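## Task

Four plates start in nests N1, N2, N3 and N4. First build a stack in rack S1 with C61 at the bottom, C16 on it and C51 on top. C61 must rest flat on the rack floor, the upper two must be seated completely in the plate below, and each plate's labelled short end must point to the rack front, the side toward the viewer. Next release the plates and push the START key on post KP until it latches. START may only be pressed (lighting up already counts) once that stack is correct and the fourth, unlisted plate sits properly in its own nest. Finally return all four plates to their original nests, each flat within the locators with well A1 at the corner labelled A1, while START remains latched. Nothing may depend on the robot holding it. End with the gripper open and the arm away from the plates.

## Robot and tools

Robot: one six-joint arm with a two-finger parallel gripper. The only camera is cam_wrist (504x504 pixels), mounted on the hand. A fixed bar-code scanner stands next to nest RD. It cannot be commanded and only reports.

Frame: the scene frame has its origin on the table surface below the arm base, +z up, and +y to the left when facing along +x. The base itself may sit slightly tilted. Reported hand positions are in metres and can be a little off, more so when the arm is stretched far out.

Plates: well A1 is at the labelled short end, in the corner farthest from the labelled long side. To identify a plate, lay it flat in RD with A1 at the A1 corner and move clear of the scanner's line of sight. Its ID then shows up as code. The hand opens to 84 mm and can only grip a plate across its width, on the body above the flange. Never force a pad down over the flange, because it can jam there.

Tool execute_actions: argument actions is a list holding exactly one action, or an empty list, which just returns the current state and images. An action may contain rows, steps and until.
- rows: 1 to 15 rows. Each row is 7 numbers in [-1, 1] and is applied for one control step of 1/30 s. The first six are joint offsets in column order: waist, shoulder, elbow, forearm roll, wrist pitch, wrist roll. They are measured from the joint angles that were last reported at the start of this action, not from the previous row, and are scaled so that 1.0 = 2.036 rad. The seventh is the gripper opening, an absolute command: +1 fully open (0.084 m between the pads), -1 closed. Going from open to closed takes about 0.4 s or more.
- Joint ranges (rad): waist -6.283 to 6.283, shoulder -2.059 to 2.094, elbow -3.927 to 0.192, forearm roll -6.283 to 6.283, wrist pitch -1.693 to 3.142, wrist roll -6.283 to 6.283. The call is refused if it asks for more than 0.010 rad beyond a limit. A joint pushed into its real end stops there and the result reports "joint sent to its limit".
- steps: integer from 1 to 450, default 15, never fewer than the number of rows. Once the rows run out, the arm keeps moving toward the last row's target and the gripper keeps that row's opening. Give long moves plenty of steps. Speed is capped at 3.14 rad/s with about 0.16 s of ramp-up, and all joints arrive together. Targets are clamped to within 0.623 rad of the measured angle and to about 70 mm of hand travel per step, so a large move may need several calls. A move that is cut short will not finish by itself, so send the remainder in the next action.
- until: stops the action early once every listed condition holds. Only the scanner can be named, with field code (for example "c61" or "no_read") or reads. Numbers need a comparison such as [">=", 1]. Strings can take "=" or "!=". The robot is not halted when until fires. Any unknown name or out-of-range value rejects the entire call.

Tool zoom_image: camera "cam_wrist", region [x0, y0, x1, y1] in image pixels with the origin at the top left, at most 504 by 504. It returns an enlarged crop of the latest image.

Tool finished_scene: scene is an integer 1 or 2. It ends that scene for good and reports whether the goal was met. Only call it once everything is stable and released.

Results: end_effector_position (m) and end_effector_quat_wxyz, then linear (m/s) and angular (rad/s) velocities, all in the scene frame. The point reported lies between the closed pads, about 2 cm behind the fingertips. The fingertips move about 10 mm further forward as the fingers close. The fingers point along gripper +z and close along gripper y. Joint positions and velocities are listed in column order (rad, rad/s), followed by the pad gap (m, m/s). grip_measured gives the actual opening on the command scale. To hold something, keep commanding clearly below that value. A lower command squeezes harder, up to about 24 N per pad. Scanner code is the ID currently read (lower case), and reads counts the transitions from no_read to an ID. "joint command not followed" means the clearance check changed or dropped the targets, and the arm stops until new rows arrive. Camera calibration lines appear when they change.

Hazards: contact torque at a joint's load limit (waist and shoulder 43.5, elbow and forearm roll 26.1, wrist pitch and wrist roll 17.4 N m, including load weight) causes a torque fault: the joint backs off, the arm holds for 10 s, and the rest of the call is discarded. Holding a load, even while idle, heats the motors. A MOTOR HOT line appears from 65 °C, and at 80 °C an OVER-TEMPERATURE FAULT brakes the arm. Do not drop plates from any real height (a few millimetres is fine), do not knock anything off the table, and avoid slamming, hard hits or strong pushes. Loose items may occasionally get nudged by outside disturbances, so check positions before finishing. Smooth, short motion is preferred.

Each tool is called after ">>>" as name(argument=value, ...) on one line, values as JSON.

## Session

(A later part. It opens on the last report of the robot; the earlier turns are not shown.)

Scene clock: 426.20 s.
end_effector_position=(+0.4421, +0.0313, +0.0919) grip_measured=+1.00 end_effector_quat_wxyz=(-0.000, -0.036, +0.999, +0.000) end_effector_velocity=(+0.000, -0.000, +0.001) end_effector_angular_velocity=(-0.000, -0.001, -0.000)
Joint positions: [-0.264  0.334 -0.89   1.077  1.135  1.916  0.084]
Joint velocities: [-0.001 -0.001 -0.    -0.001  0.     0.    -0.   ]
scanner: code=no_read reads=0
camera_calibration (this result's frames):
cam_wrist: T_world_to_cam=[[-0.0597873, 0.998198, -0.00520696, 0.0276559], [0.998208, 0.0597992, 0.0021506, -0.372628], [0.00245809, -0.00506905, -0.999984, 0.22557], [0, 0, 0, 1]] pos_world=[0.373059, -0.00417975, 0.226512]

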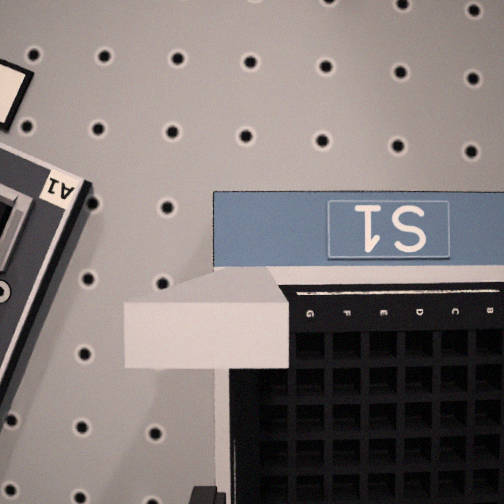

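>>> execute_actions(actions=[{"rows":[[-0.0624,-0.03,-0.0192,-0.06,0.0555,0.0236,1]],"steps":18}])

>>> execute_actions(actions=[{"rows":[[-0.0717,-0.0133,-0.055,-0.0594,0.08,0.025,1]],"steps":22}])

>>> execute_actions(actions=[{"rows":[[-0.0953,0.2315,-0.1462,-0.0565,-0.0196,0.1002,1]],"steps":35}])

>>> execute_actions(actions=[{"rows":[[0.1498,0.0688,0.084,0.165,-0.1459,-0.082,1]],"steps":35}])

Scene clock: 429.80 s.
end_effector_position=(+0.4416, +0.0318, +0.1527) grip_measured=+1.00 end_effector_quat_wxyz=(+0.000, -0.037, +0.999, -0.000) end_effector_velocity=(+0.002, -0.000, +0.002) end_effector_angular_velocity=(-0.003, -0.005, +0.002)
Joint positions: [-0.39   0.273 -0.929  0.955  1.248  1.964  0.084]
Joint velocities: [-0.003 -0.003 -0.003 -0.001 -0.001  0.001 -0.   ]
scanner: code=no_read reads=0
camera_calibration (this result's frames):
cam_wrist: T_world_to_cam=[[-0.0616571, 0.998082, -0.00555354, 0.0283546], [0.998092, 0.0616747, 0.00306618, -0.372401], [0.00340281, -0.00535389, -0.99998, 0.285968], [0, 0, 0, 1]] pos_world=[0.372466, -0.00380143, 0.287262]

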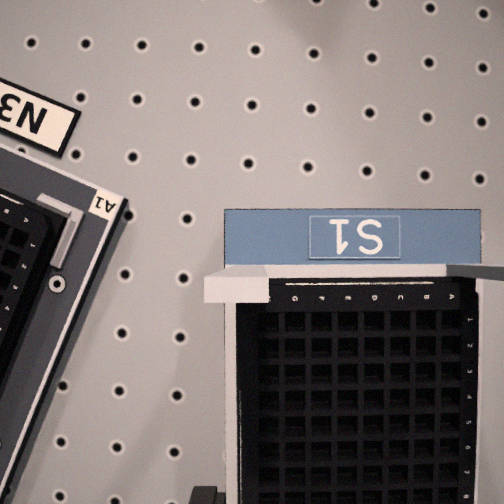

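Scene clock: 430.53 s.
end_effector_position=(+0.4424, +0.0319, +0.2290) grip_measured=+1.00 end_effector_quat_wxyz=(+0.000, -0.036, +0.999, +0.000) end_effector_velocity=(+0.000, -0.000, +0.001) end_effector_angular_velocity=(-0.001, -0.001, +0.001)
Joint positions: [-0.536  0.246 -1.041  0.835  1.411  2.015  0.084]
Joint velocities: [-0.002 -0.001 -0.001 -0.001  0.001 -0.    -0.   ]
scanner: code=no_read reads=0
camera_calibration (this result's frames):
cam_wrist: T_world_to_cam=[[-0.0596122, 0.998211, -0.00468797, 0.02756], [0.998217, 0.0596262, 0.00289603, -0.37346], [0.00317037, -0.00450697, -0.999985, 0.362324], [0, 0, 0, 1]] pos_world=[0.373288, -0.00360969, 0.36353]

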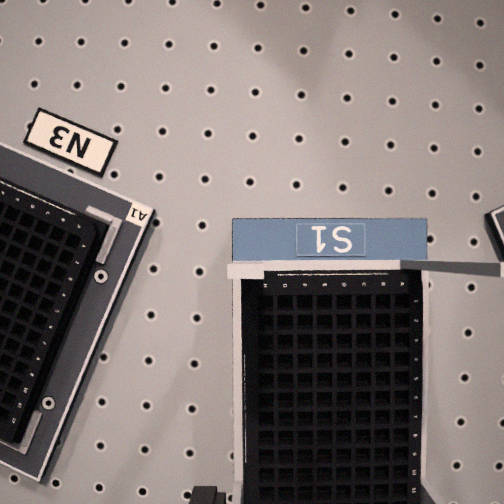

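Scene clock: 431.70 s.
end_effector_position=(+0.4073, -0.1481, +0.2421) grip_measured=+1.00 end_effector_quat_wxyz=(-0.001, +0.172, +0.985, -0.003) end_effector_velocity=(-0.001, -0.000, -0.001) end_effector_angular_velocity=(+0.001, +0.001, -0.001)
Joint positions: [-0.73   0.717 -1.338  0.72   1.371  2.219  0.084]
Joint velocities: [-0.     0.001  0.    -0.     0.    -0.     0.   ]
scanner: code=no_read reads=0
camera_calibration (this result's frames):
cam_wrist: T_world_to_cam=[[0.350285, 0.936568, -0.0118975, 0.0309481], [0.936641, -0.350285, 0.00216846, -0.363165], [-0.00213658, -0.0119032, -0.999927, 0.375826], [0, 0, 0, 1]] pos_world=[0.330118, -0.151723, 0.376954]

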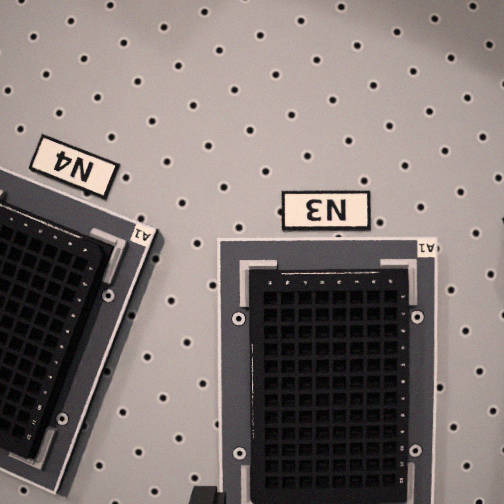

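Scene clock: 432.87 s.
end_effector_position=(+0.4088, -0.1465, +0.0590) grip_measured=+1.00 end_effector_quat_wxyz=(+0.000, +0.169, +0.986, -0.000) end_effector_velocity=(+0.000, +0.000, -0.000) end_effector_angular_velocity=(-0.000, +0.000, +0.000)
Joint positions: [-0.425  0.857 -1.167  1.055  1.074  2.052  0.084]
Joint velocities: [ 0.001  0.    -0.     0.    -0.    -0.     0.   ]
scanner: code=no_read reads=0
camera_calibration (this result's frames):
cam_wrist: T_world_to_cam=[[0.346169, 0.93815, -0.00642467, 0.028334], [0.938172, -0.346156, 0.00304665, -0.363714], [0.000634275, -0.0070821, -0.999975, 0.19231], [0, 0, 0, 1]] pos_world=[0.331296, -0.151121, 0.193595]

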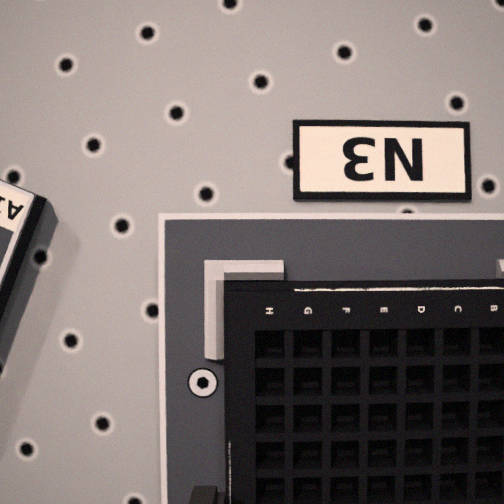

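>>> execute_actions(actions=[{"rows":[[0.0123,0.0088,-0.001,0.0157,-0.0079,-0.0069,1]],"steps":18}])

>>> execute_actions(actions=[{"rows":[[0,0,0,0,0,0,0.3]],"steps":12}])

>>> execute_actions(actions=[{"rows":[[-0.0128,-0.0093,0.0005,-0.0157,0.0079,0.0069,0.3]],"steps":18}])

>>> execute_actions(actions=[{"rows":[[-0.1498,-0.0688,-0.084,-0.165,0.1459,0.082,0.3]],"steps":35}])

>>> execute_actions(actions=[{"rows":[[0.0955,-0.231,0.1453,0.0565,0.0196,-0.1015,0.3]],"steps":40}])

Scene clock: 435.47 s.
end_effector_position=(+0.4098, -0.1469, +0.0461) grip_measured=+1.00 end_effector_quat_wxyz=(+0.001, +0.169, +0.986, -0.001) end_effector_velocity=(-0.000, +0.000, -0.000) end_effector_angular_velocity=(+0.002, +0.001, -0.001)
Joint positions: [-0.4    0.875 -1.169  1.087  1.058  2.038  0.084]
Joint velocities: [ 0.     0.     0.001  0.001  0.001 -0.     0.   ]
scanner: code=no_read reads=0
camera_calibration (this result's frames):
cam_wrist: T_world_to_cam=[[0.345196, 0.938503, -0.00719217, 0.0287662], [0.938526, -0.34516, 0.00581684, -0.364799], [0.00297667, -0.00875799, -0.999957, 0.178218], [0, 0, 0, 1]] pos_world=[0.331913, -0.15135, 0.180539]

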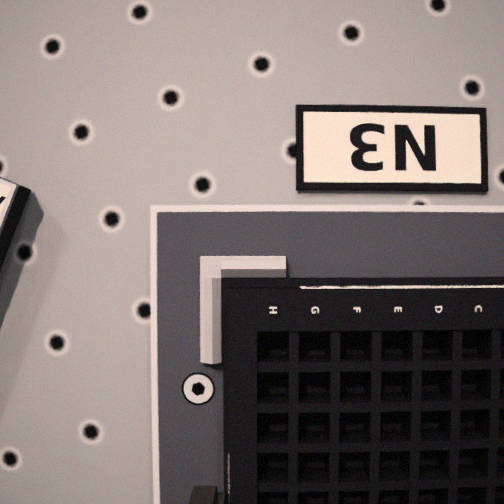

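Scene clock: 435.87 s.
end_effector_position=(+0.4100, -0.1471, +0.0464) grip_measured=+0.92 end_effector_quat_wxyz=(+0.002, +0.169, +0.986, -0.001) end_effector_velocity=(-0.000, +0.000, -0.000) end_effector_angular_velocity=(+0.001, +0.000, +0.000)
Joint positions: [-0.401  0.875 -1.169  1.087  1.058  2.038  0.081]
Joint velocities: [ 0.  0.  0. -0.  0. -0.  0.]
scanner: code=no_read reads=0
camera_calibration (this result's frames):
cam_wrist: T_world_to_cam=[[0.345062, 0.93855, -0.00753863, 0.028914], [0.938573, -0.345018, 0.00655685, -0.365101], [0.00355297, -0.00933808, -0.99995, 0.178174], [0, 0, 0, 1]] pos_world=[0.332064, -0.15144, 0.180777]

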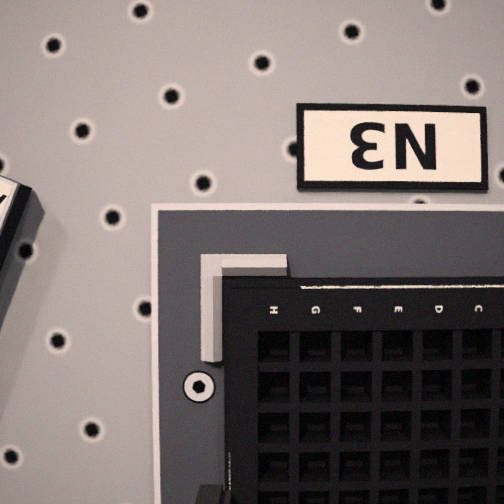

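Scene clock: 436.47 s.
end_effector_position=(+0.4098, -0.1468, +0.0601) grip_measured=+0.92 end_effector_quat_wxyz=(+0.001, +0.169, +0.986, -0.001) end_effector_velocity=(-0.001, +0.000, +0.000) end_effector_angular_velocity=(+0.001, -0.000, -0.002)
Joint positions: [-0.426  0.856 -1.168  1.055  1.074  2.052  0.081]
Joint velocities: [-0.001 -0.     0.001 -0.     0.001  0.     0.   ]
scanner: code=no_read reads=0
camera_calibration (this result's frames):
cam_wrist: T_world_to_cam=[[0.345194, 0.938505, -0.00704946, 0.0287303], [0.938527, -0.34516, 0.00562108, -0.364897], [0.00284222, -0.00855647, -0.999959, 0.192318], [0, 0, 0, 1]] pos_world=[0.332002, -0.151266, 0.194563]

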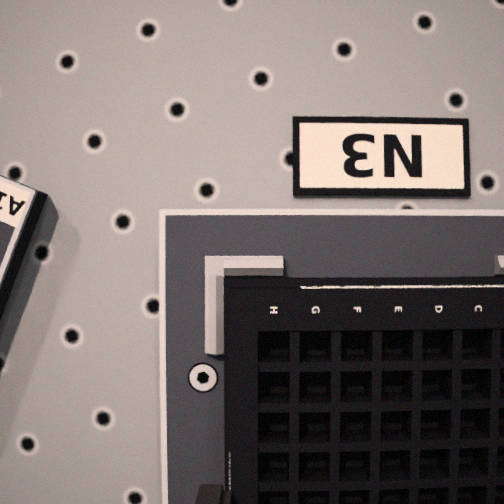

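Scene clock: 437.63 s.
end_effector_position=(+0.4078, -0.1483, +0.2434) grip_measured=+0.92 end_effector_quat_wxyz=(+0.000, +0.171, +0.985, -0.004) end_effector_velocity=(+0.000, -0.000, +0.000) end_effector_angular_velocity=(-0.001, -0.000, +0.000)
Joint positions: [-0.731  0.716 -1.339  0.72   1.371  2.219  0.081]
Joint velocities: [-0.001 -0.    -0.    -0.     0.    -0.     0.   ]
scanner: code=no_read reads=0
camera_calibration (this result's frames):
cam_wrist: T_world_to_cam=[[0.34959, 0.936811, -0.013151, 0.0315867], [0.936903, -0.349558, 0.00467749, -0.364304], [-0.000215131, -0.0139564, -0.999903, 0.376028], [0, 0, 0, 1]] pos_world=[0.330356, -0.151688, 0.378111]

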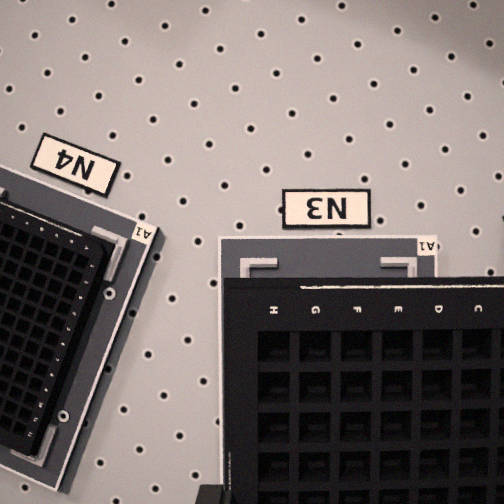

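Scene clock: 438.97 s.
end_effector_position=(+0.4435, +0.0319, +0.2302) grip_measured=+0.92 end_effector_quat_wxyz=(+0.001, -0.039, +0.999, -0.001) end_effector_velocity=(+0.001, +0.000, +0.000) end_effector_angular_velocity=(-0.001, -0.001, +0.001)
Joint positions: [-0.537  0.246 -1.044  0.835  1.411  2.012  0.081]
Joint velocities: [ 0.    -0.    -0.001  0.     0.     0.    -0.   ]
scanner: code=no_read reads=0
camera_calibration (this result's frames):
cam_wrist: T_world_to_cam=[[-0.0641273, 0.997918, -0.00689372, 0.0301782], [0.997927, 0.0641623, 0.00496829, -0.375057], [0.00540026, -0.00656083, -0.999964, 0.362655], [0, 0, 0, 1]] pos_world=[0.374257, -0.00367155, 0.364713]

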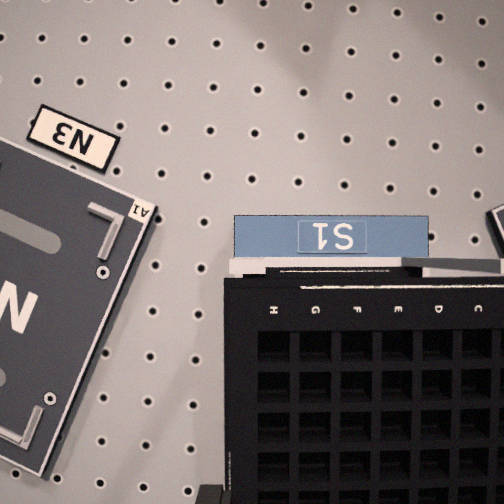

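>>> execute_actions(actions=[{"rows":[[0.0143,0.0015,0.0125,0.011,-0.0165,0.0005,0.3]],"steps":25}])

>>> zoom_image(camera="cam_wrist", region=[200,230,504,330])

Scene clock: 442.00 s.
end_effector_position=(+0.4441, +0.0321, +0.2145) grip_measured=+0.92 end_effector_quat_wxyz=(+0.001, -0.034, +0.999, -0.000) end_effector_velocity=(+0.000, +0.000, +0.000) end_effector_angular_velocity=(+0.000, -0.001, +0.000)
Joint positions: [-0.508  0.249 -1.018  0.857  1.377  2.013  0.081]
Joint velocities: [ 0.    -0.    -0.     0.001 -0.     0.     0.   ]
scanner: code=no_read reads=0
camera_calibration (this result's frames):
cam_wrist: T_world_to_cam=[[-0.0552395, 0.998454, -0.00610313, 0.025839], [0.998459, 0.0552706, 0.00504577, -0.375483], [0.0053753, -0.005815, -0.999969, 0.346932], [0, 0, 0, 1]] pos_world=[0.374467, -0.00302848, 0.348973]

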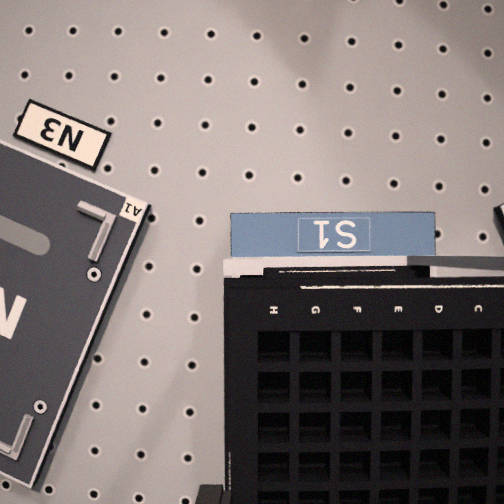

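Region (200, 230, 504, 330) of cam_wrist's 504x504 image, scaled by 1.658, with more detail than that image has; it fills the top 166 rows of this view, and the rest is white.

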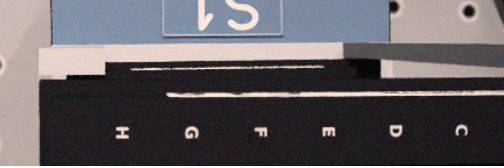

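>>> execute_actions(actions=[{"rows":[[0.0133,0.002,0.0109,0.0104,-0.0152,-0.0043,0.3]],"steps":30}])

Scene clock: 444.50 s.
end_effector_position=(+0.4442, +0.0320, +0.2001) grip_measured=+0.92 end_effector_quat_wxyz=(+0.001, -0.034, +0.999, -0.000) end_effector_velocity=(+0.000, +0.000, +0.000) end_effector_angular_velocity=(+0.001, +0.001, +0.000)
Joint positions: [-0.481  0.253 -0.996  0.878  1.346  2.005  0.081]
Joint velocities: [-0.     0.    -0.001  0.     0.002  0.     0.   ]
scanner: code=no_read reads=0
camera_calibration (this result's frames):
cam_wrist: T_world_to_cam=[[-0.0558206, 0.998423, -0.0059963, 0.0260615], [0.998428, 0.0558492, 0.00472058, -0.375439], [0.00504802, -0.00572337, -0.999971, 0.332628], [0, 0, 0, 1]] pos_world=[0.374624, -0.00314865, 0.334547]

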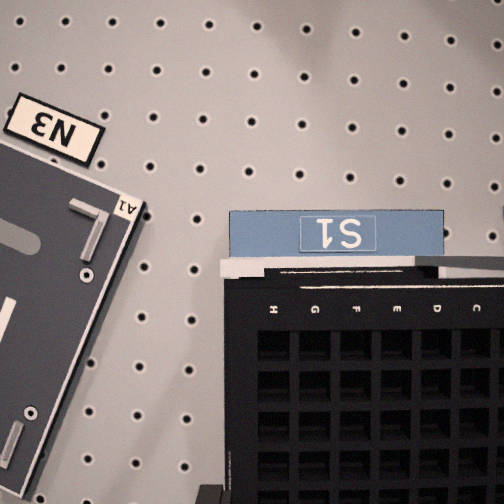

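>>> execute_actions(actions=[{"rows":[[0.0047,0.0008,0.0038,0.0037,-0.0053,-0.0012,0.3]],"steps":20}])

Scene clock: 446.50 s.
end_effector_position=(+0.4441, +0.0320, +0.1950) grip_measured=+0.92 end_effector_quat_wxyz=(+0.001, -0.034, +0.999, -0.000) end_effector_velocity=(-0.000, -0.000, -0.000) end_effector_angular_velocity=(-0.000, +0.001, +0.000)
Joint positions: [-0.471  0.254 -0.988  0.886  1.335  2.002  0.081]
Joint velocities: [ 0.     0.     0.    -0.001 -0.    -0.     0.   ]
scanner: code=no_read reads=0
camera_calibration (this result's frames):
cam_wrist: T_world_to_cam=[[-0.0551768, 0.998458, -0.00606806, 0.0257875], [0.998465, 0.0552048, 0.00454559, -0.375298], [0.00487357, -0.00580793, -0.999971, 0.32765], [0, 0, 0, 1]] pos_world=[0.374548, -0.00312656, 0.329503]

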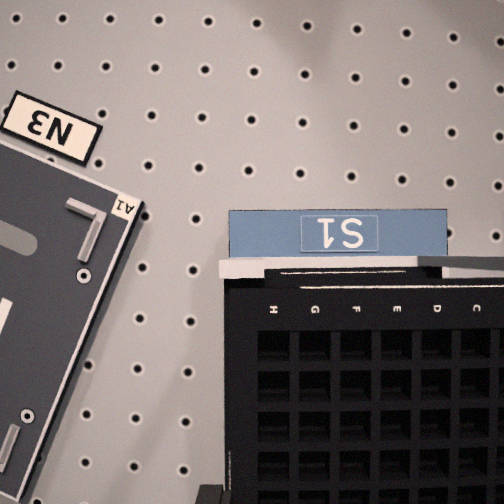

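>>> execute_actions(actions=[{"rows":[[0.04,0.0103,0.026,0.0339,-0.0427,-0.0133,0.3]],"steps":30}])

>>> execute_actions(actions=[{"rows":[[0.0339,0.0147,0.0133,0.0309,-0.0309,-0.0123,0.3]],"steps":25}])

>>> execute_actions(actions=[{"rows":[[0.0285,0.0147,0.0069,0.029,-0.0241,-0.0138,0.3]],"steps":25}])

Scene clock: 449.80 s.
end_effector_position=(+0.4436, +0.0317, +0.1535) grip_measured=+0.92 end_effector_quat_wxyz=(+0.001, -0.034, +0.999, -0.001) end_effector_velocity=(-0.000, -0.000, -0.000) end_effector_angular_velocity=(-0.000, +0.000, -0.001)
Joint positions: [-0.39   0.275 -0.935  0.955  1.248  1.975  0.081]
Joint velocities: [ 0.     0.001  0.001 -0.    -0.001 -0.    -0.   ]
scanner: code=no_read reads=0
camera_calibration (this result's frames):
cam_wrist: T_world_to_cam=[[-0.0544276, 0.998492, -0.00713947, 0.0255729], [0.998509, 0.0544553, 0.0037384, -0.374532], [0.00412155, -0.00692536, -0.999968, 0.286473], [0, 0, 0, 1]] pos_world=[0.374185, -0.00315524, 0.288046]

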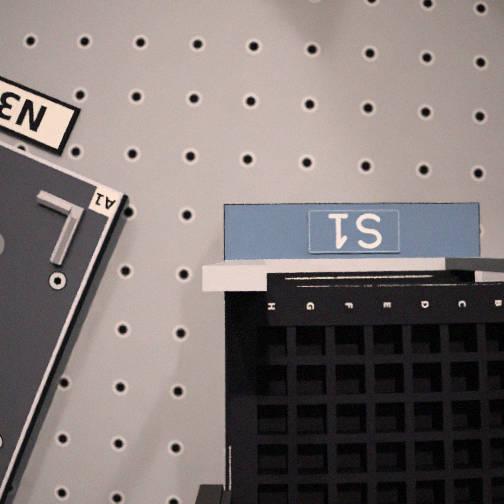

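Scene clock: 450.63 s.
end_effector_position=(+0.4433, +0.0316, +0.1195) grip_measured=+0.92 end_effector_quat_wxyz=(-0.001, -0.033, +0.999, -0.000) end_effector_velocity=(-0.000, +0.000, -0.000) end_effector_angular_velocity=(+0.000, +0.000, -0.000)
Joint positions: [-0.321  0.305 -0.908  1.018  1.186  1.95   0.081]
Joint velocities: [ 0.    -0.     0.001  0.    -0.    -0.     0.   ]
scanner: code=no_read reads=0
camera_calibration (this result's frames):
cam_wrist: T_world_to_cam=[[-0.0535082, 0.998551, -0.00564192, 0.0247944], [0.998567, 0.0535148, 0.00101662, -0.373689], [0.00131707, -0.00557943, -0.999984, 0.253756], [0, 0, 0, 1]] pos_world=[0.374146, -0.00334477, 0.254271]

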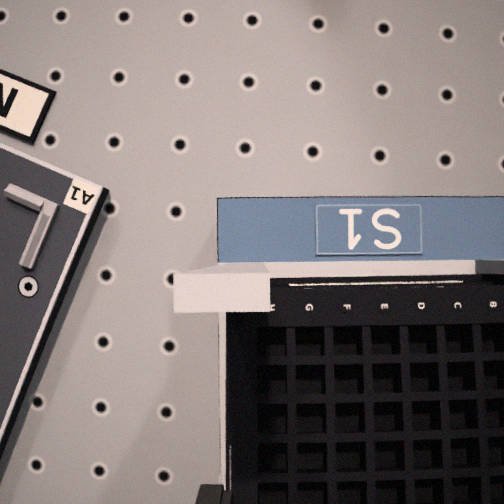

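Scene clock: 451.47 s.
end_effector_position=(+0.4435, +0.0318, +0.0920) grip_measured=+0.92 end_effector_quat_wxyz=(-0.000, -0.035, +0.999, +0.000) end_effector_velocity=(-0.001, -0.000, -0.001) end_effector_angular_velocity=(-0.000, +0.001, -0.001)
Joint positions: [-0.263  0.335 -0.894  1.077  1.136  1.922  0.081]
Joint velocities: [ 0.     0.001  0.001  0.    -0.001 -0.     0.   ]
scanner: code=no_read reads=0
camera_calibration (this result's frames):
cam_wrist: T_world_to_cam=[[-0.0572585, 0.998347, -0.00500099, 0.0261206], [0.998357, 0.0572684, 0.00185531, -0.374032], [0.00213864, -0.00488654, -0.999986, 0.225852], [0, 0, 0, 1]] pos_world=[0.37443, -0.00355359, 0.226674]

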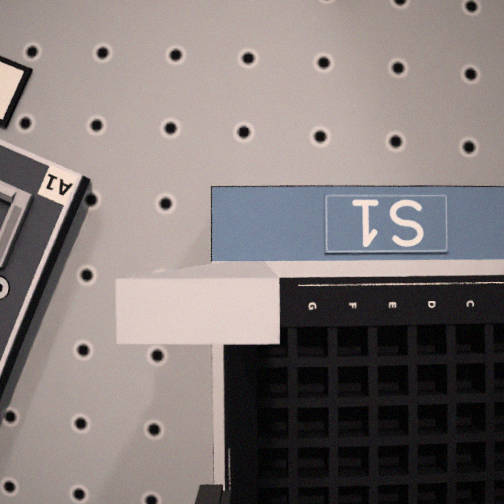

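>>> execute_actions(actions=[{"rows":[[0.0042,0.0024,0.0005,0.0044,-0.0033,-0.0019,0.3]],"steps":20}])

>>> execute_actions(actions=[{"rows":[[0.0026,0.0015,0.0003,0.0028,-0.002,-0.0012,0.3]],"steps":20}])

>>> execute_actions(actions=[{"rows":[[0,0,0,0,0,0,1]],"steps":12}])

>>> execute_actions(actions=[{"rows":[[-0.035,-0.0186,-0.0077,-0.036,0.0294,0.0169,1]],"steps":25}])

Scene clock: 454.13 s.
end_effector_position=(+0.4439, +0.0318, +0.0882) grip_measured=+0.92 end_effector_quat_wxyz=(-0.000, -0.035, +0.999, +0.000) end_effector_velocity=(-0.000, -0.000, -0.000) end_effector_angular_velocity=(+0.000, +0.000, -0.001)
Joint positions: [-0.255  0.34  -0.894  1.086  1.13   1.918  0.081]
Joint velocities: [0.    0.    0.001 0.    0.    0.    0.   ]
scanner: code=no_read reads=0
camera_calibration (this result's frames):
cam_wrist: T_world_to_cam=[[-0.0578544, 0.998312, -0.00519587, 0.026364], [0.998321, 0.0578679, 0.00249719, -0.374458], [0.00279365, -0.00504267, -0.999983, 0.221734], [0, 0, 0, 1]] pos_world=[0.374735, -0.0035323, 0.222803]

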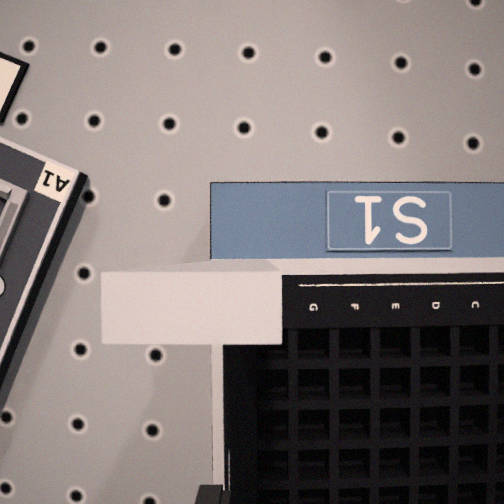

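Scene clock: 454.80 s.
end_effector_position=(+0.4442, +0.0319, +0.0862) grip_measured=+0.93 end_effector_quat_wxyz=(+0.000, -0.036, +0.999, +0.000) end_effector_velocity=(+0.000, +0.000, -0.001) end_effector_angular_velocity=(-0.000, +0.001, +0.000)
Joint positions: [-0.25   0.342 -0.893  1.091  1.126  1.916  0.082]
Joint velocities: [ 0.003  0.002 -0.     0.002 -0.002 -0.001  0.001]
scanner: code=no_read reads=0
camera_calibration (this result's frames):
cam_wrist: T_world_to_cam=[[-0.0582598, 0.998287, -0.00536624, 0.0265338], [0.998294, 0.0582787, 0.0034382, -0.37483], [0.00374505, -0.00515677, -0.99998, 0.219294], [0, 0, 0, 1]] pos_world=[0.374915, -0.00351291, 0.22072]

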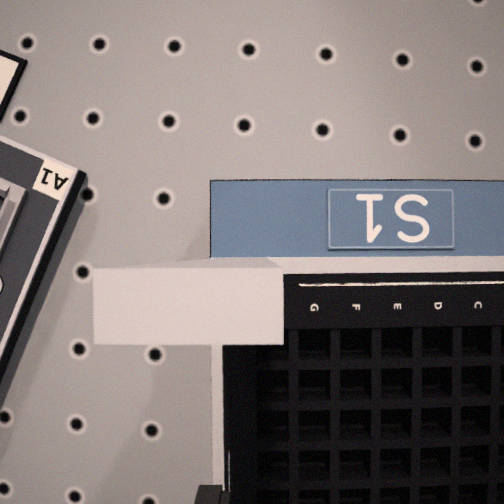

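Scene clock: 455.20 s.
end_effector_position=(+0.4438, +0.0319, +0.0855) grip_measured=+1.00 end_effector_quat_wxyz=(-0.000, -0.035, +0.999, +0.000) end_effector_velocity=(+0.003, -0.000, +0.004) end_effector_angular_velocity=(-0.004, -0.009, +0.003)
Joint positions: [-0.249  0.343 -0.893  1.091  1.126  1.916  0.084]
Joint velocities: [-0.007 -0.005 -0.003 -0.001 -0.     0.    -0.   ]
scanner: code=no_read reads=0
camera_calibration (this result's frames):
cam_wrist: T_world_to_cam=[[-0.0578557, 0.998314, -0.00475042, 0.0262361], [0.998322, 0.0578666, 0.0021819, -0.374324], [0.00245311, -0.00461621, -0.999986, 0.219191], [0, 0, 0, 1]] pos_world=[0.374676, -0.00351915, 0.220129]

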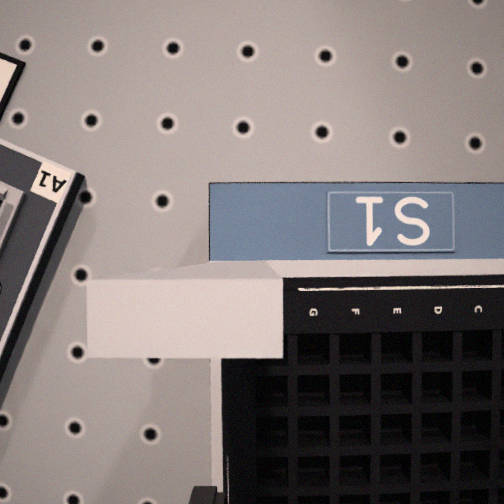

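Scene clock: 456.03 s.
end_effector_position=(+0.4434, +0.0319, +0.1193) grip_measured=+1.00 end_effector_quat_wxyz=(-0.001, -0.033, +0.999, -0.000) end_effector_velocity=(+0.000, -0.000, +0.000) end_effector_angular_velocity=(-0.000, -0.001, +0.000)
Joint positions: [-0.32   0.305 -0.909  1.018  1.185  1.95   0.084]
Joint velocities: [-0. -0. -0.  0. -0. -0. -0.]
scanner: code=no_read reads=0
camera_calibration (this result's frames):
cam_wrist: T_world_to_cam=[[-0.0539396, 0.998529, -0.00550863, 0.0247737], [0.998543, 0.0539459, 0.000999873, -0.37388], [0.00129557, -0.00544668, -0.999984, 0.253549], [0, 0, 0, 1]] pos_world=[0.374343, -0.00318699, 0.254056]

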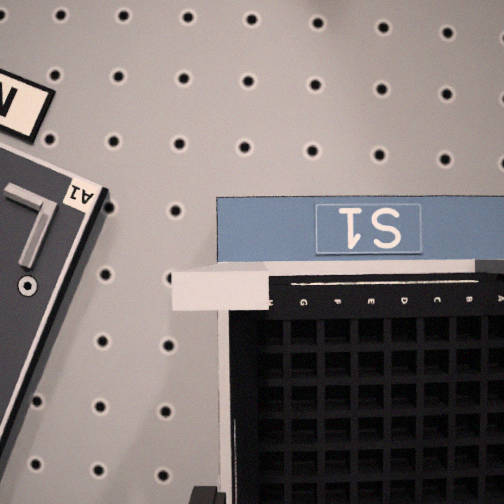

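>>> execute_actions(actions=[{"rows":[[0.034,0.018,0.0076,0.035,-0.0286,-0.0164,1]],"steps":25}])

>>> execute_actions(actions=[{"rows":[[0,0,0,0,0,0,0.3]],"steps":12}])

>>> execute_actions(actions=[{"rows":[[-0.0005,0.0005,-0.002,-0.001,0.003,-0.002,0.3]],"steps":15}])

>>> execute_actions(actions=[{"rows":[[0,0,0,0,0,0,1]],"steps":12}])

Scene clock: 459.13 s.
end_effector_position=(+0.4438, +0.0319, +0.0865) grip_measured=+1.00 end_effector_quat_wxyz=(-0.000, -0.035, +0.999, +0.000) end_effector_velocity=(-0.001, -0.000, -0.000) end_effector_angular_velocity=(-0.000, +0.001, -0.001)
Joint positions: [-0.251  0.342 -0.893  1.089  1.127  1.917  0.084]
Joint velocities: [ 0.     0.001  0.001 -0.001 -0.    -0.     0.   ]
scanner: code=no_read reads=0
camera_calibration (this result's frames):
cam_wrist: T_world_to_cam=[[-0.057658, 0.998325, -0.00470078, 0.0261317], [0.998333, 0.0576689, 0.0022201, -0.374312], [0.00248747, -0.00456494, -0.999986, 0.220121], [0, 0, 0, 1]] pos_world=[0.374647, -0.00349697, 0.221072]

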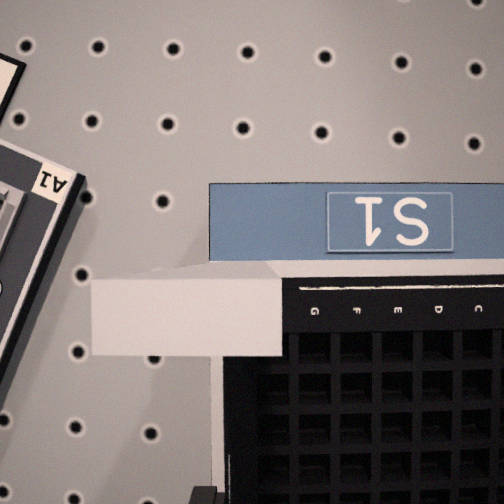

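Scene clock: 459.53 s.
end_effector_position=(+0.4440, +0.0319, +0.0867) grip_measured=+0.93 end_effector_quat_wxyz=(+0.000, -0.035, +0.999, +0.000) end_effector_velocity=(-0.000, +0.000, -0.000) end_effector_angular_velocity=(+0.001, +0.001, +0.000)
Joint positions: [-0.251  0.342 -0.893  1.089  1.127  1.917  0.081]
Joint velocities: [ 0.    -0.     0.    -0.001  0.001 -0.     0.   ]
scanner: code=no_read reads=0
camera_calibration (this result's frames):
cam_wrist: T_world_to_cam=[[-0.0579334, 0.998308, -0.00499065, 0.0262952], [0.998316, 0.0579477, 0.00277116, -0.374605], [0.00305567, -0.0048217, -0.999984, 0.22009], [0, 0, 0, 1]] pos_world=[0.374825, -0.00348195, 0.221256]

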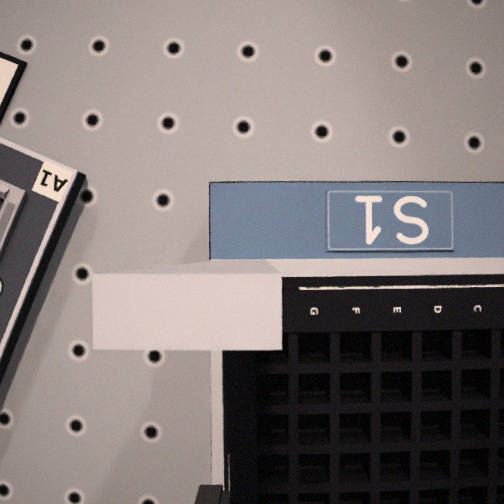

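Scene clock: 460.03 s.
end_effector_position=(+0.4443, +0.0325, +0.0870) grip_measured=+0.92 end_effector_quat_wxyz=(-0.001, -0.038, +0.999, +0.002) end_effector_velocity=(+0.001, +0.000, +0.001) end_effector_angular_velocity=(-0.000, -0.001, +0.002)
Joint positions: [-0.252  0.343 -0.897  1.087  1.133  1.913  0.081]
Joint velocities: [-0.    -0.001 -0.001 -0.     0.    -0.    -0.   ]
scanner: code=no_read reads=0
camera_calibration (this result's frames):
cam_wrist: T_world_to_cam=[[-0.063615, 0.997973, -0.00144812, 0.0279516], [0.997974, 0.0636163, 0.000853529, -0.374804], [0.000943923, -0.00139089, -0.999999, 0.221251], [0, 0, 0, 1]] pos_world=[0.375614, -0.00374366, 0.221611]

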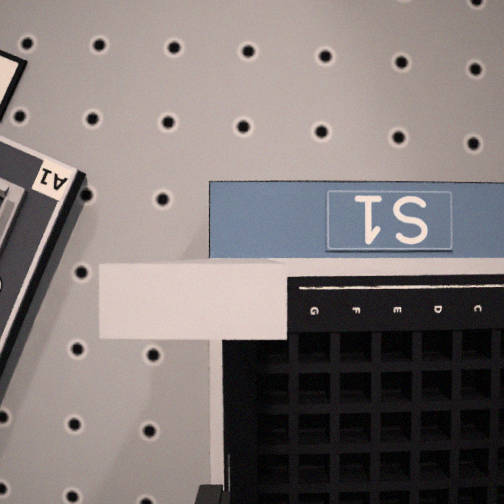

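Scene clock: 460.43 s.
end_effector_position=(+0.4445, +0.0328, +0.0870) grip_measured=+1.00 end_effector_quat_wxyz=(-0.001, -0.039, +0.999, +0.002) end_effector_velocity=(-0.001, -0.002, -0.000) end_effector_angular_velocity=(-0.003, -0.000, -0.005)
Joint positions: [-0.252  0.343 -0.897  1.087  1.133  1.913  0.084]
Joint velocities: [-0.001  0.002  0.002 -0.    -0.004  0.001 -0.   ]
scanner: code=no_read reads=0
camera_calibration (this result's frames):
cam_wrist: T_world_to_cam=[[-0.0642352, 0.997934, -0.00108564, 0.0279288], [0.997934, 0.0642362, 0.000912224, -0.374985], [0.000980077, -0.0010248, -0.999999, 0.221245], [0, 0, 0, 1]] pos_world=[0.375787, -0.00355679, 0.221617]

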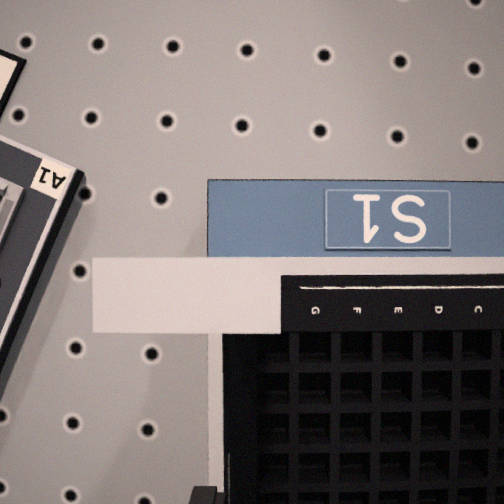

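>>> execute_actions(actions=[{"rows":[[-0.0678,-0.0339,-0.0177,-0.0648,0.0565,0.025,1]],"steps":22}])

>>> execute_actions(actions=[{"rows":[[-0.0717,-0.0133,-0.055,-0.0594,0.08,0.025,1]],"steps":22}])

>>> execute_actions(actions=[{"rows":[[0.033,-0.2726,0.117,0.0088,0.084,-0.06,1]],"steps":40}])

Scene clock: 468.97 s.
end_effector_position=(+0.4431, +0.0318, +0.1533) grip_measured=+1.00 end_effector_quat_wxyz=(+0.001, -0.039, +0.999, -0.001) end_effector_velocity=(+0.000, -0.000, +0.001) end_effector_angular_velocity=(-0.001, -0.002, -0.000)
Joint positions: [-0.39   0.274 -0.933  0.955  1.248  1.963  0.084]
Joint velocities: [-0.002 -0.001 -0.    -0.     0.    -0.     0.   ]
scanner: code=no_read reads=0
camera_calibration (this result's frames):
cam_wrist: T_world_to_cam=[[-0.0648333, 0.997872, -0.00687971, 0.0300589], [0.997886, 0.0648621, 0.00405895, -0.374072], [0.00449654, -0.00660201, -0.999968, 0.286103], [0, 0, 0, 1]] pos_world=[0.373944, -0.00384293, 0.287819]

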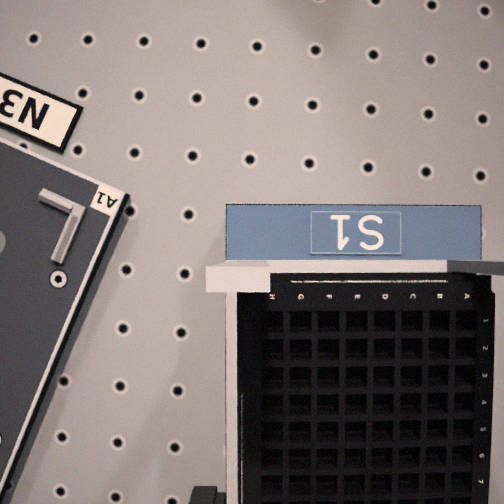

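Scene clock: 469.70 s.
end_effector_position=(+0.4438, +0.0319, +0.2297) grip_measured=+1.00 end_effector_quat_wxyz=(+0.001, -0.038, +0.999, -0.000) end_effector_velocity=(+0.000, -0.000, +0.001) end_effector_angular_velocity=(-0.001, -0.001, +0.000)
Joint positions: [-0.536  0.247 -1.045  0.835  1.411  2.014  0.084]
Joint velocities: [-0.002 -0.    -0.001 -0.001  0.001 -0.     0.   ]
scanner: code=no_read reads=0
camera_calibration (this result's frames):
cam_wrist: T_world_to_cam=[[-0.062653, 0.998015, -0.0063754, 0.0294207], [0.998027, 0.0626775, 0.00371064, -0.374996], [0.00410287, -0.00613034, -0.999973, 0.362686], [0, 0, 0, 1]] pos_world=[0.374611, -0.00363511, 0.364256]

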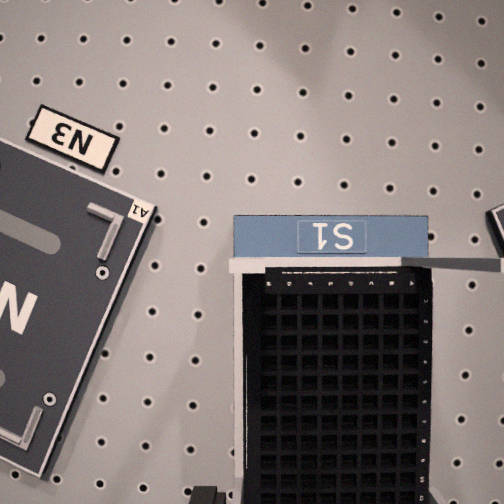

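Scene clock: 471.03 s.
end_effector_position=(+0.3943, +0.2029, +0.2486) grip_measured=+1.00 end_effector_quat_wxyz=(-0.000, -0.233, +0.972, -0.000) end_effector_velocity=(+0.000, +0.000, +0.000) end_effector_angular_velocity=(+0.000, -0.001, -0.000)
Joint positions: [-0.468 -0.308 -0.807  0.852  1.582  1.892  0.084]
Joint velocities: [-0.     0.    -0.     0.001 -0.     0.     0.   ]
scanner: code=no_read reads=0
camera_calibration (this result's frames):
cam_wrist: T_world_to_cam=[[-0.442513, 0.89674, -0.00630115, 0.0260704], [0.896748, 0.442534, 0.00241424, -0.373246], [0.00495342, -0.00458221, -0.999977, 0.382184], [0, 0, 0, 1]] pos_world=[0.344351, 0.143547, 0.383241]

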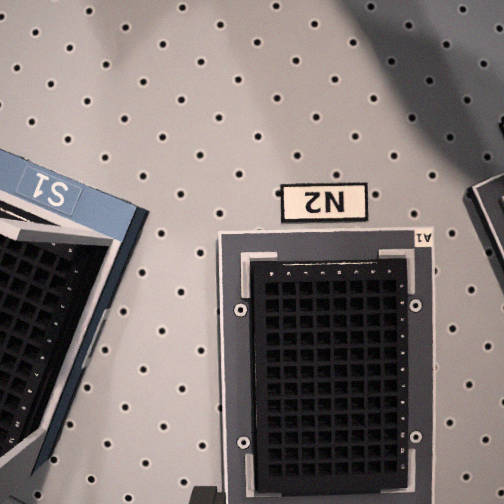

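>>> execute_actions(actions=[])

Scene clock: 478.00 s.
end_effector_position=(+0.3943, +0.2030, +0.2486) grip_measured=+1.00 end_effector_quat_wxyz=(+0.000, -0.233, +0.972, -0.000) end_effector_velocity=(+0.000, +0.000, +0.000) end_effector_angular_velocity=(+0.000, +0.000, -0.001)
Joint positions: [-0.468 -0.308 -0.807  0.852  1.582  1.892  0.084]
Joint velocities: [ 0.     0.001 -0.001  0.     0.001  0.001 -0.   ]
scanner: code=no_read reads=0
camera_calibration (this result's frames):
cam_wrist: T_world_to_cam=[[-0.44256, 0.896716, -0.00633239, 0.0260872], [0.896725, 0.442582, 0.00242235, -0.373259], [0.00497476, -0.00460638, -0.999977, 0.38219], [0, 0, 0, 1]] pos_world=[0.344355, 0.143565, 0.38325]

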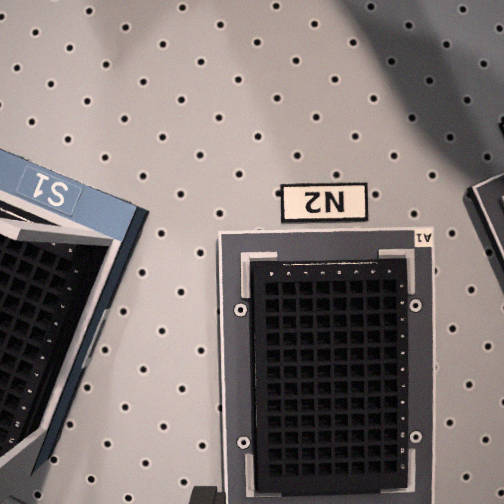

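>>> execute_actions(actions=[{"rows":[[0.2485,0.0326,0.1226,0.1525,-0.253,-0.0246,1]],"steps":45}])

Scene clock: 484.27 s.
end_effector_position=(+0.3901, +0.2072, +0.0689) grip_measured=+1.00 end_effector_quat_wxyz=(+0.001, -0.238, +0.971, -0.001) end_effector_velocity=(+0.000, -0.000, +0.000) end_effector_angular_velocity=(-0.000, -0.000, -0.000)
Joint positions: [ 0.037 -0.241 -0.557  1.163  1.067  1.842  0.084]
Joint velocities: [-0. -0. -0.  0. -0.  0.  0.]
scanner: code=no_read reads=0
camera_calibration (this result's frames):
cam_wrist: T_world_to_cam=[[-0.450991, 0.892501, -0.00698535, 0.0234419], [0.892508, 0.45102, 0.00330101, -0.371078], [0.00609669, -0.00474575, -0.99997, 0.202141], [0, 0, 0, 1]] pos_world=[0.34053, 0.147401, 0.203523]

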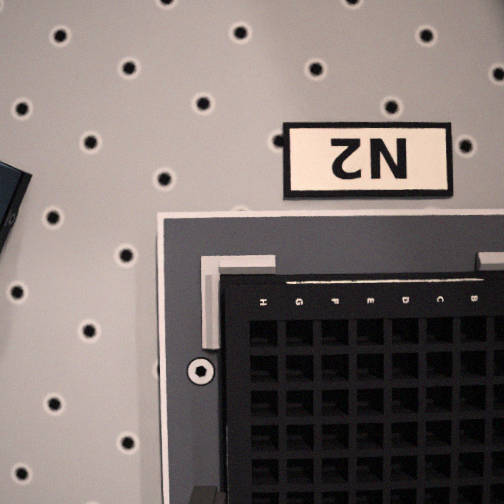

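>>> execute_actions(actions=[{"rows":[[0.031,0.0219,-0.0012,0.0285,-0.0277,-0.0177,1]],"steps":25}])

Scene clock: 490.67 s.
end_effector_position=(+0.3907, +0.2066, +0.0468) grip_measured=+1.00 end_effector_quat_wxyz=(+0.000, -0.243, +0.970, -0.001) end_effector_velocity=(-0.000, -0.000, -0.000) end_effector_angular_velocity=(+0.000, +0.001, +0.001)
Joint positions: [ 0.1   -0.197 -0.559  1.221  1.01   1.806  0.084]
Joint velocities: [-0.     0.     0.    -0.001  0.001 -0.001  0.   ]
scanner: code=no_read reads=0
camera_calibration (this result's frames):
cam_wrist: T_world_to_cam=[[-0.459748, 0.888023, -0.00679921, 0.0284506], [0.888031, 0.459774, 0.00291342, -0.37131], [0.00571328, -0.00469847, -0.999973, 0.18017], [0, 0, 0, 1]] pos_world=[0.341785, 0.1463, 0.18144]

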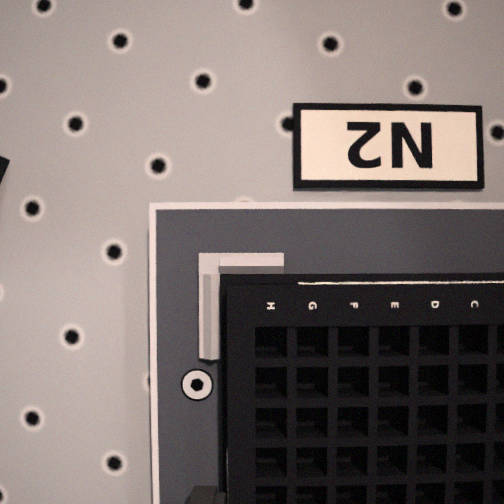

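>>> execute_actions(actions=[{"rows":[[0,0,0,0,0,0,0.3]],"steps":15}])

>>> execute_actions(actions=[{"rows":[[-0.01,-0.007,0,-0.009,0.009,0.005,0.3],[-0.02,-0.014,0,-0.018,0.018,0.01,0.3],[-0.031,-0.0219,0.0012,-0.0285,0.0277,0.015,0.3],[-0.031,-0.0219,0.0012,-0.0285,0.0277,0.015,0.3],[-0.031,-0.0219,0.0012,-0.0285,0.0277,0.015,0.3],[-0.031,-0.0219,0.0012,-0.0285,0.0277,0.015,0.3],[-0.279,-0.0545,-0.122,-0.181,0.281,0.042,0.3]],"steps":45}])

>>> execute_actions(actions=[{"rows":[[-0.06,0.13,-0.11,-0.02,-0.02,0.04,0.3]],"steps":25}])

Scene clock: 493.73 s.
end_effector_position=(+0.3910, +0.2065, +0.0471) grip_measured=+0.91 end_effector_quat_wxyz=(+0.001, -0.243, +0.970, -0.001) end_effector_velocity=(-0.000, +0.000, -0.000) end_effector_angular_velocity=(+0.001, +0.002, -0.000)
Joint positions: [ 0.1   -0.197 -0.56   1.221  1.01   1.806  0.081]
Joint velocities: [0.001 0.    0.    0.    0.001 0.    0.   ]
scanner: code=no_read reads=0
camera_calibration (this result's frames):
cam_wrist: T_world_to_cam=[[-0.459811, 0.887982, -0.00780672, 0.0288125], [0.887991, 0.459848, 0.00361294, -0.371591], [0.00679813, -0.00527102, -0.999963, 0.180143], [0, 0, 0, 1]] pos_world=[0.341993, 0.14624, 0.181704]

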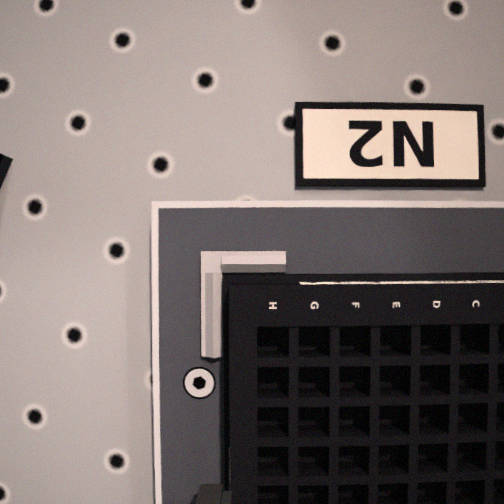

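Scene clock: 495.23 s.
end_effector_position=(+0.3947, +0.2033, +0.2489) grip_measured=+0.91 end_effector_quat_wxyz=(+0.000, -0.235, +0.972, -0.001) end_effector_velocity=(-0.000, +0.000, +0.000) end_effector_angular_velocity=(+0.001, -0.000, -0.001)
Joint positions: [-0.468 -0.308 -0.808  0.852  1.582  1.892  0.081]
Joint velocities: [-0.    -0.     0.     0.     0.001  0.001  0.   ]
scanner: code=no_read reads=0
camera_calibration (this result's frames):
cam_wrist: T_world_to_cam=[[-0.444489, 0.895756, -0.00720301, 0.0271073], [0.895769, 0.444514, 0.00240203, -0.373796], [0.00535347, -0.00538456, -0.999971, 0.382507], [0, 0, 0, 1]] pos_world=[0.344836, 0.143936, 0.383589]

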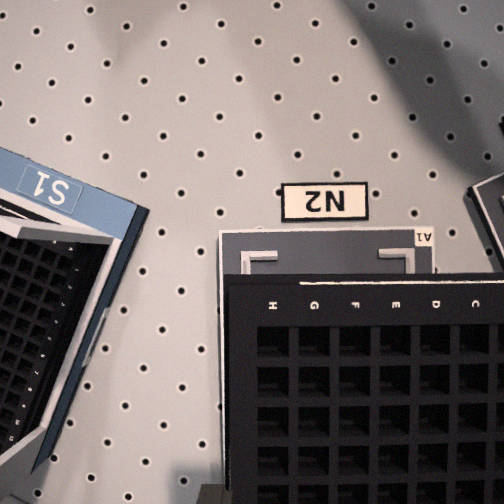

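Scene clock: 496.07 s.
end_effector_position=(+0.4442, +0.1231, +0.3043) grip_measured=+0.91 end_effector_quat_wxyz=(+0.032, -0.144, +0.988, -0.035) end_effector_velocity=(+0.000, -0.001, +0.000) end_effector_angular_velocity=(+0.000, -0.000, -0.002)
Joint positions: [-0.59  -0.044 -1.032  0.812  1.541  1.973  0.081]
Joint velocities: [-0.001  0.002 -0.001 -0.    -0.     0.     0.   ]
scanner: code=no_read reads=0
camera_calibration (this result's frames):
cam_wrist: T_world_to_cam=[[-0.269231, 0.959389, -0.0841887, 0.0590918], [0.959902, 0.274408, 0.0573537, -0.406844], [0.0781265, -0.0653715, -0.994798, 0.410718], [0, 0, 0, 1]] pos_world=[0.374351, 0.0817983, 0.43689]

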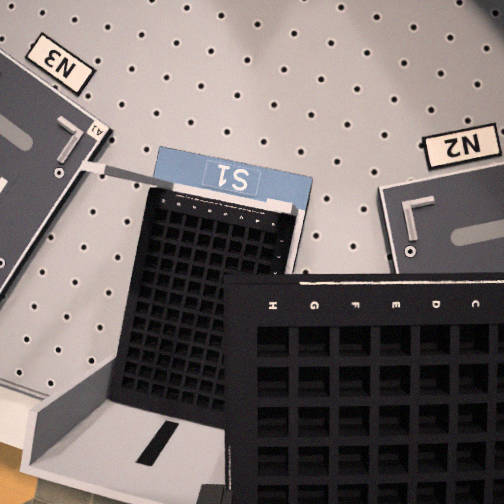

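>>> execute_actions(actions=[{"rows":[[0.027,0.1439,-0.0079,0.0108,-0.0639,0.0255,0.3]],"steps":30}])

>>> execute_actions(actions=[{"rows":[[0.004,0.0002,0.0038,0.0031,-0.0047,-0.0016,0.3],[0.008,0.0004,0.0077,0.0063,-0.0094,-0.0031,0.3],[0.012,0.0006,0.0115,0.0094,-0.0141,-0.0047,0.3],[0.016,0.0008,0.0153,0.0126,-0.0189,-0.0063,0.3],[0.0196,0.001,0.0192,0.0157,-0.0236,-0.0079,0.3],[0.0237,0.0017,0.0225,0.019,-0.0282,-0.009,0.3],[0.0279,0.0024,0.0259,0.0222,-0.0328,-0.01,0.3],[0.032,0.0031,0.0292,0.0254,-0.0374,-0.0111,0.3],[0.0361,0.0037,0.0325,0.0287,-0.042,-0.0122,0.3],[0.0403,0.0044,0.0359,0.0319,-0.0467,-0.0133,0.3]],"steps":25}])

Scene clock: 501.30 s.
end_effector_position=(+0.4445, +0.0317, +0.2299) grip_measured=+0.91 end_effector_quat_wxyz=(+0.000, -0.033, +0.999, -0.001) end_effector_velocity=(-0.000, -0.000, -0.001) end_effector_angular_velocity=(+0.001, +0.000, -0.001)
Joint positions: [-0.535  0.249 -1.048  0.834  1.411  2.025  0.081]
Joint velocities: [ 0.     0.001  0.001  0.001 -0.    -0.    -0.   ]
scanner: code=no_read reads=0
camera_calibration (this result's frames):
cam_wrist: T_world_to_cam=[[-0.0535573, 0.998539, -0.00711682, 0.025801], [0.998559, 0.0535789, 0.00288137, -0.375422], [0.00325847, -0.00695225, -0.999971, 0.363268], [0, 0, 0, 1]] pos_world=[0.375079, -0.00312305, 0.364523]

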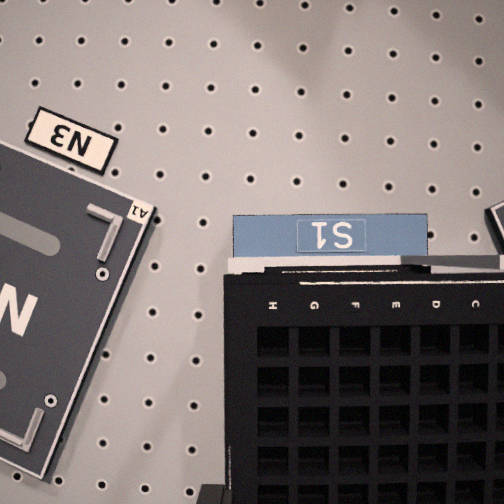

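Scene clock: 502.13 s.
end_effector_position=(+0.4437, +0.0319, +0.1856) grip_measured=+0.81 end_effector_quat_wxyz=(-0.000, -0.034, +0.999, -0.000) end_effector_velocity=(-0.000, -0.000, -0.001) end_effector_angular_velocity=(+0.001, +0.000, -0.000)
Joint positions: [-0.453  0.258 -0.975  0.899  1.316  1.998  0.077]
Joint velocities: [ 0.001  0.001  0.001  0.001 -0.001 -0.    -0.   ]
scanner: code=no_read reads=0
camera_calibration (this result's frames):
cam_wrist: T_world_to_cam=[[-0.0543296, 0.998502, -0.00646973, 0.0254771], [0.998519, 0.0543471, 0.00256403, -0.374476], [0.0029118, -0.00632084, -0.999976, 0.319122], [0, 0, 0, 1]] pos_world=[0.374377, -0.0030701, 0.320239]

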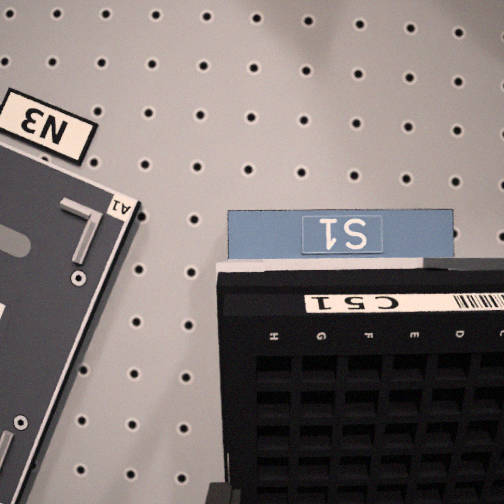

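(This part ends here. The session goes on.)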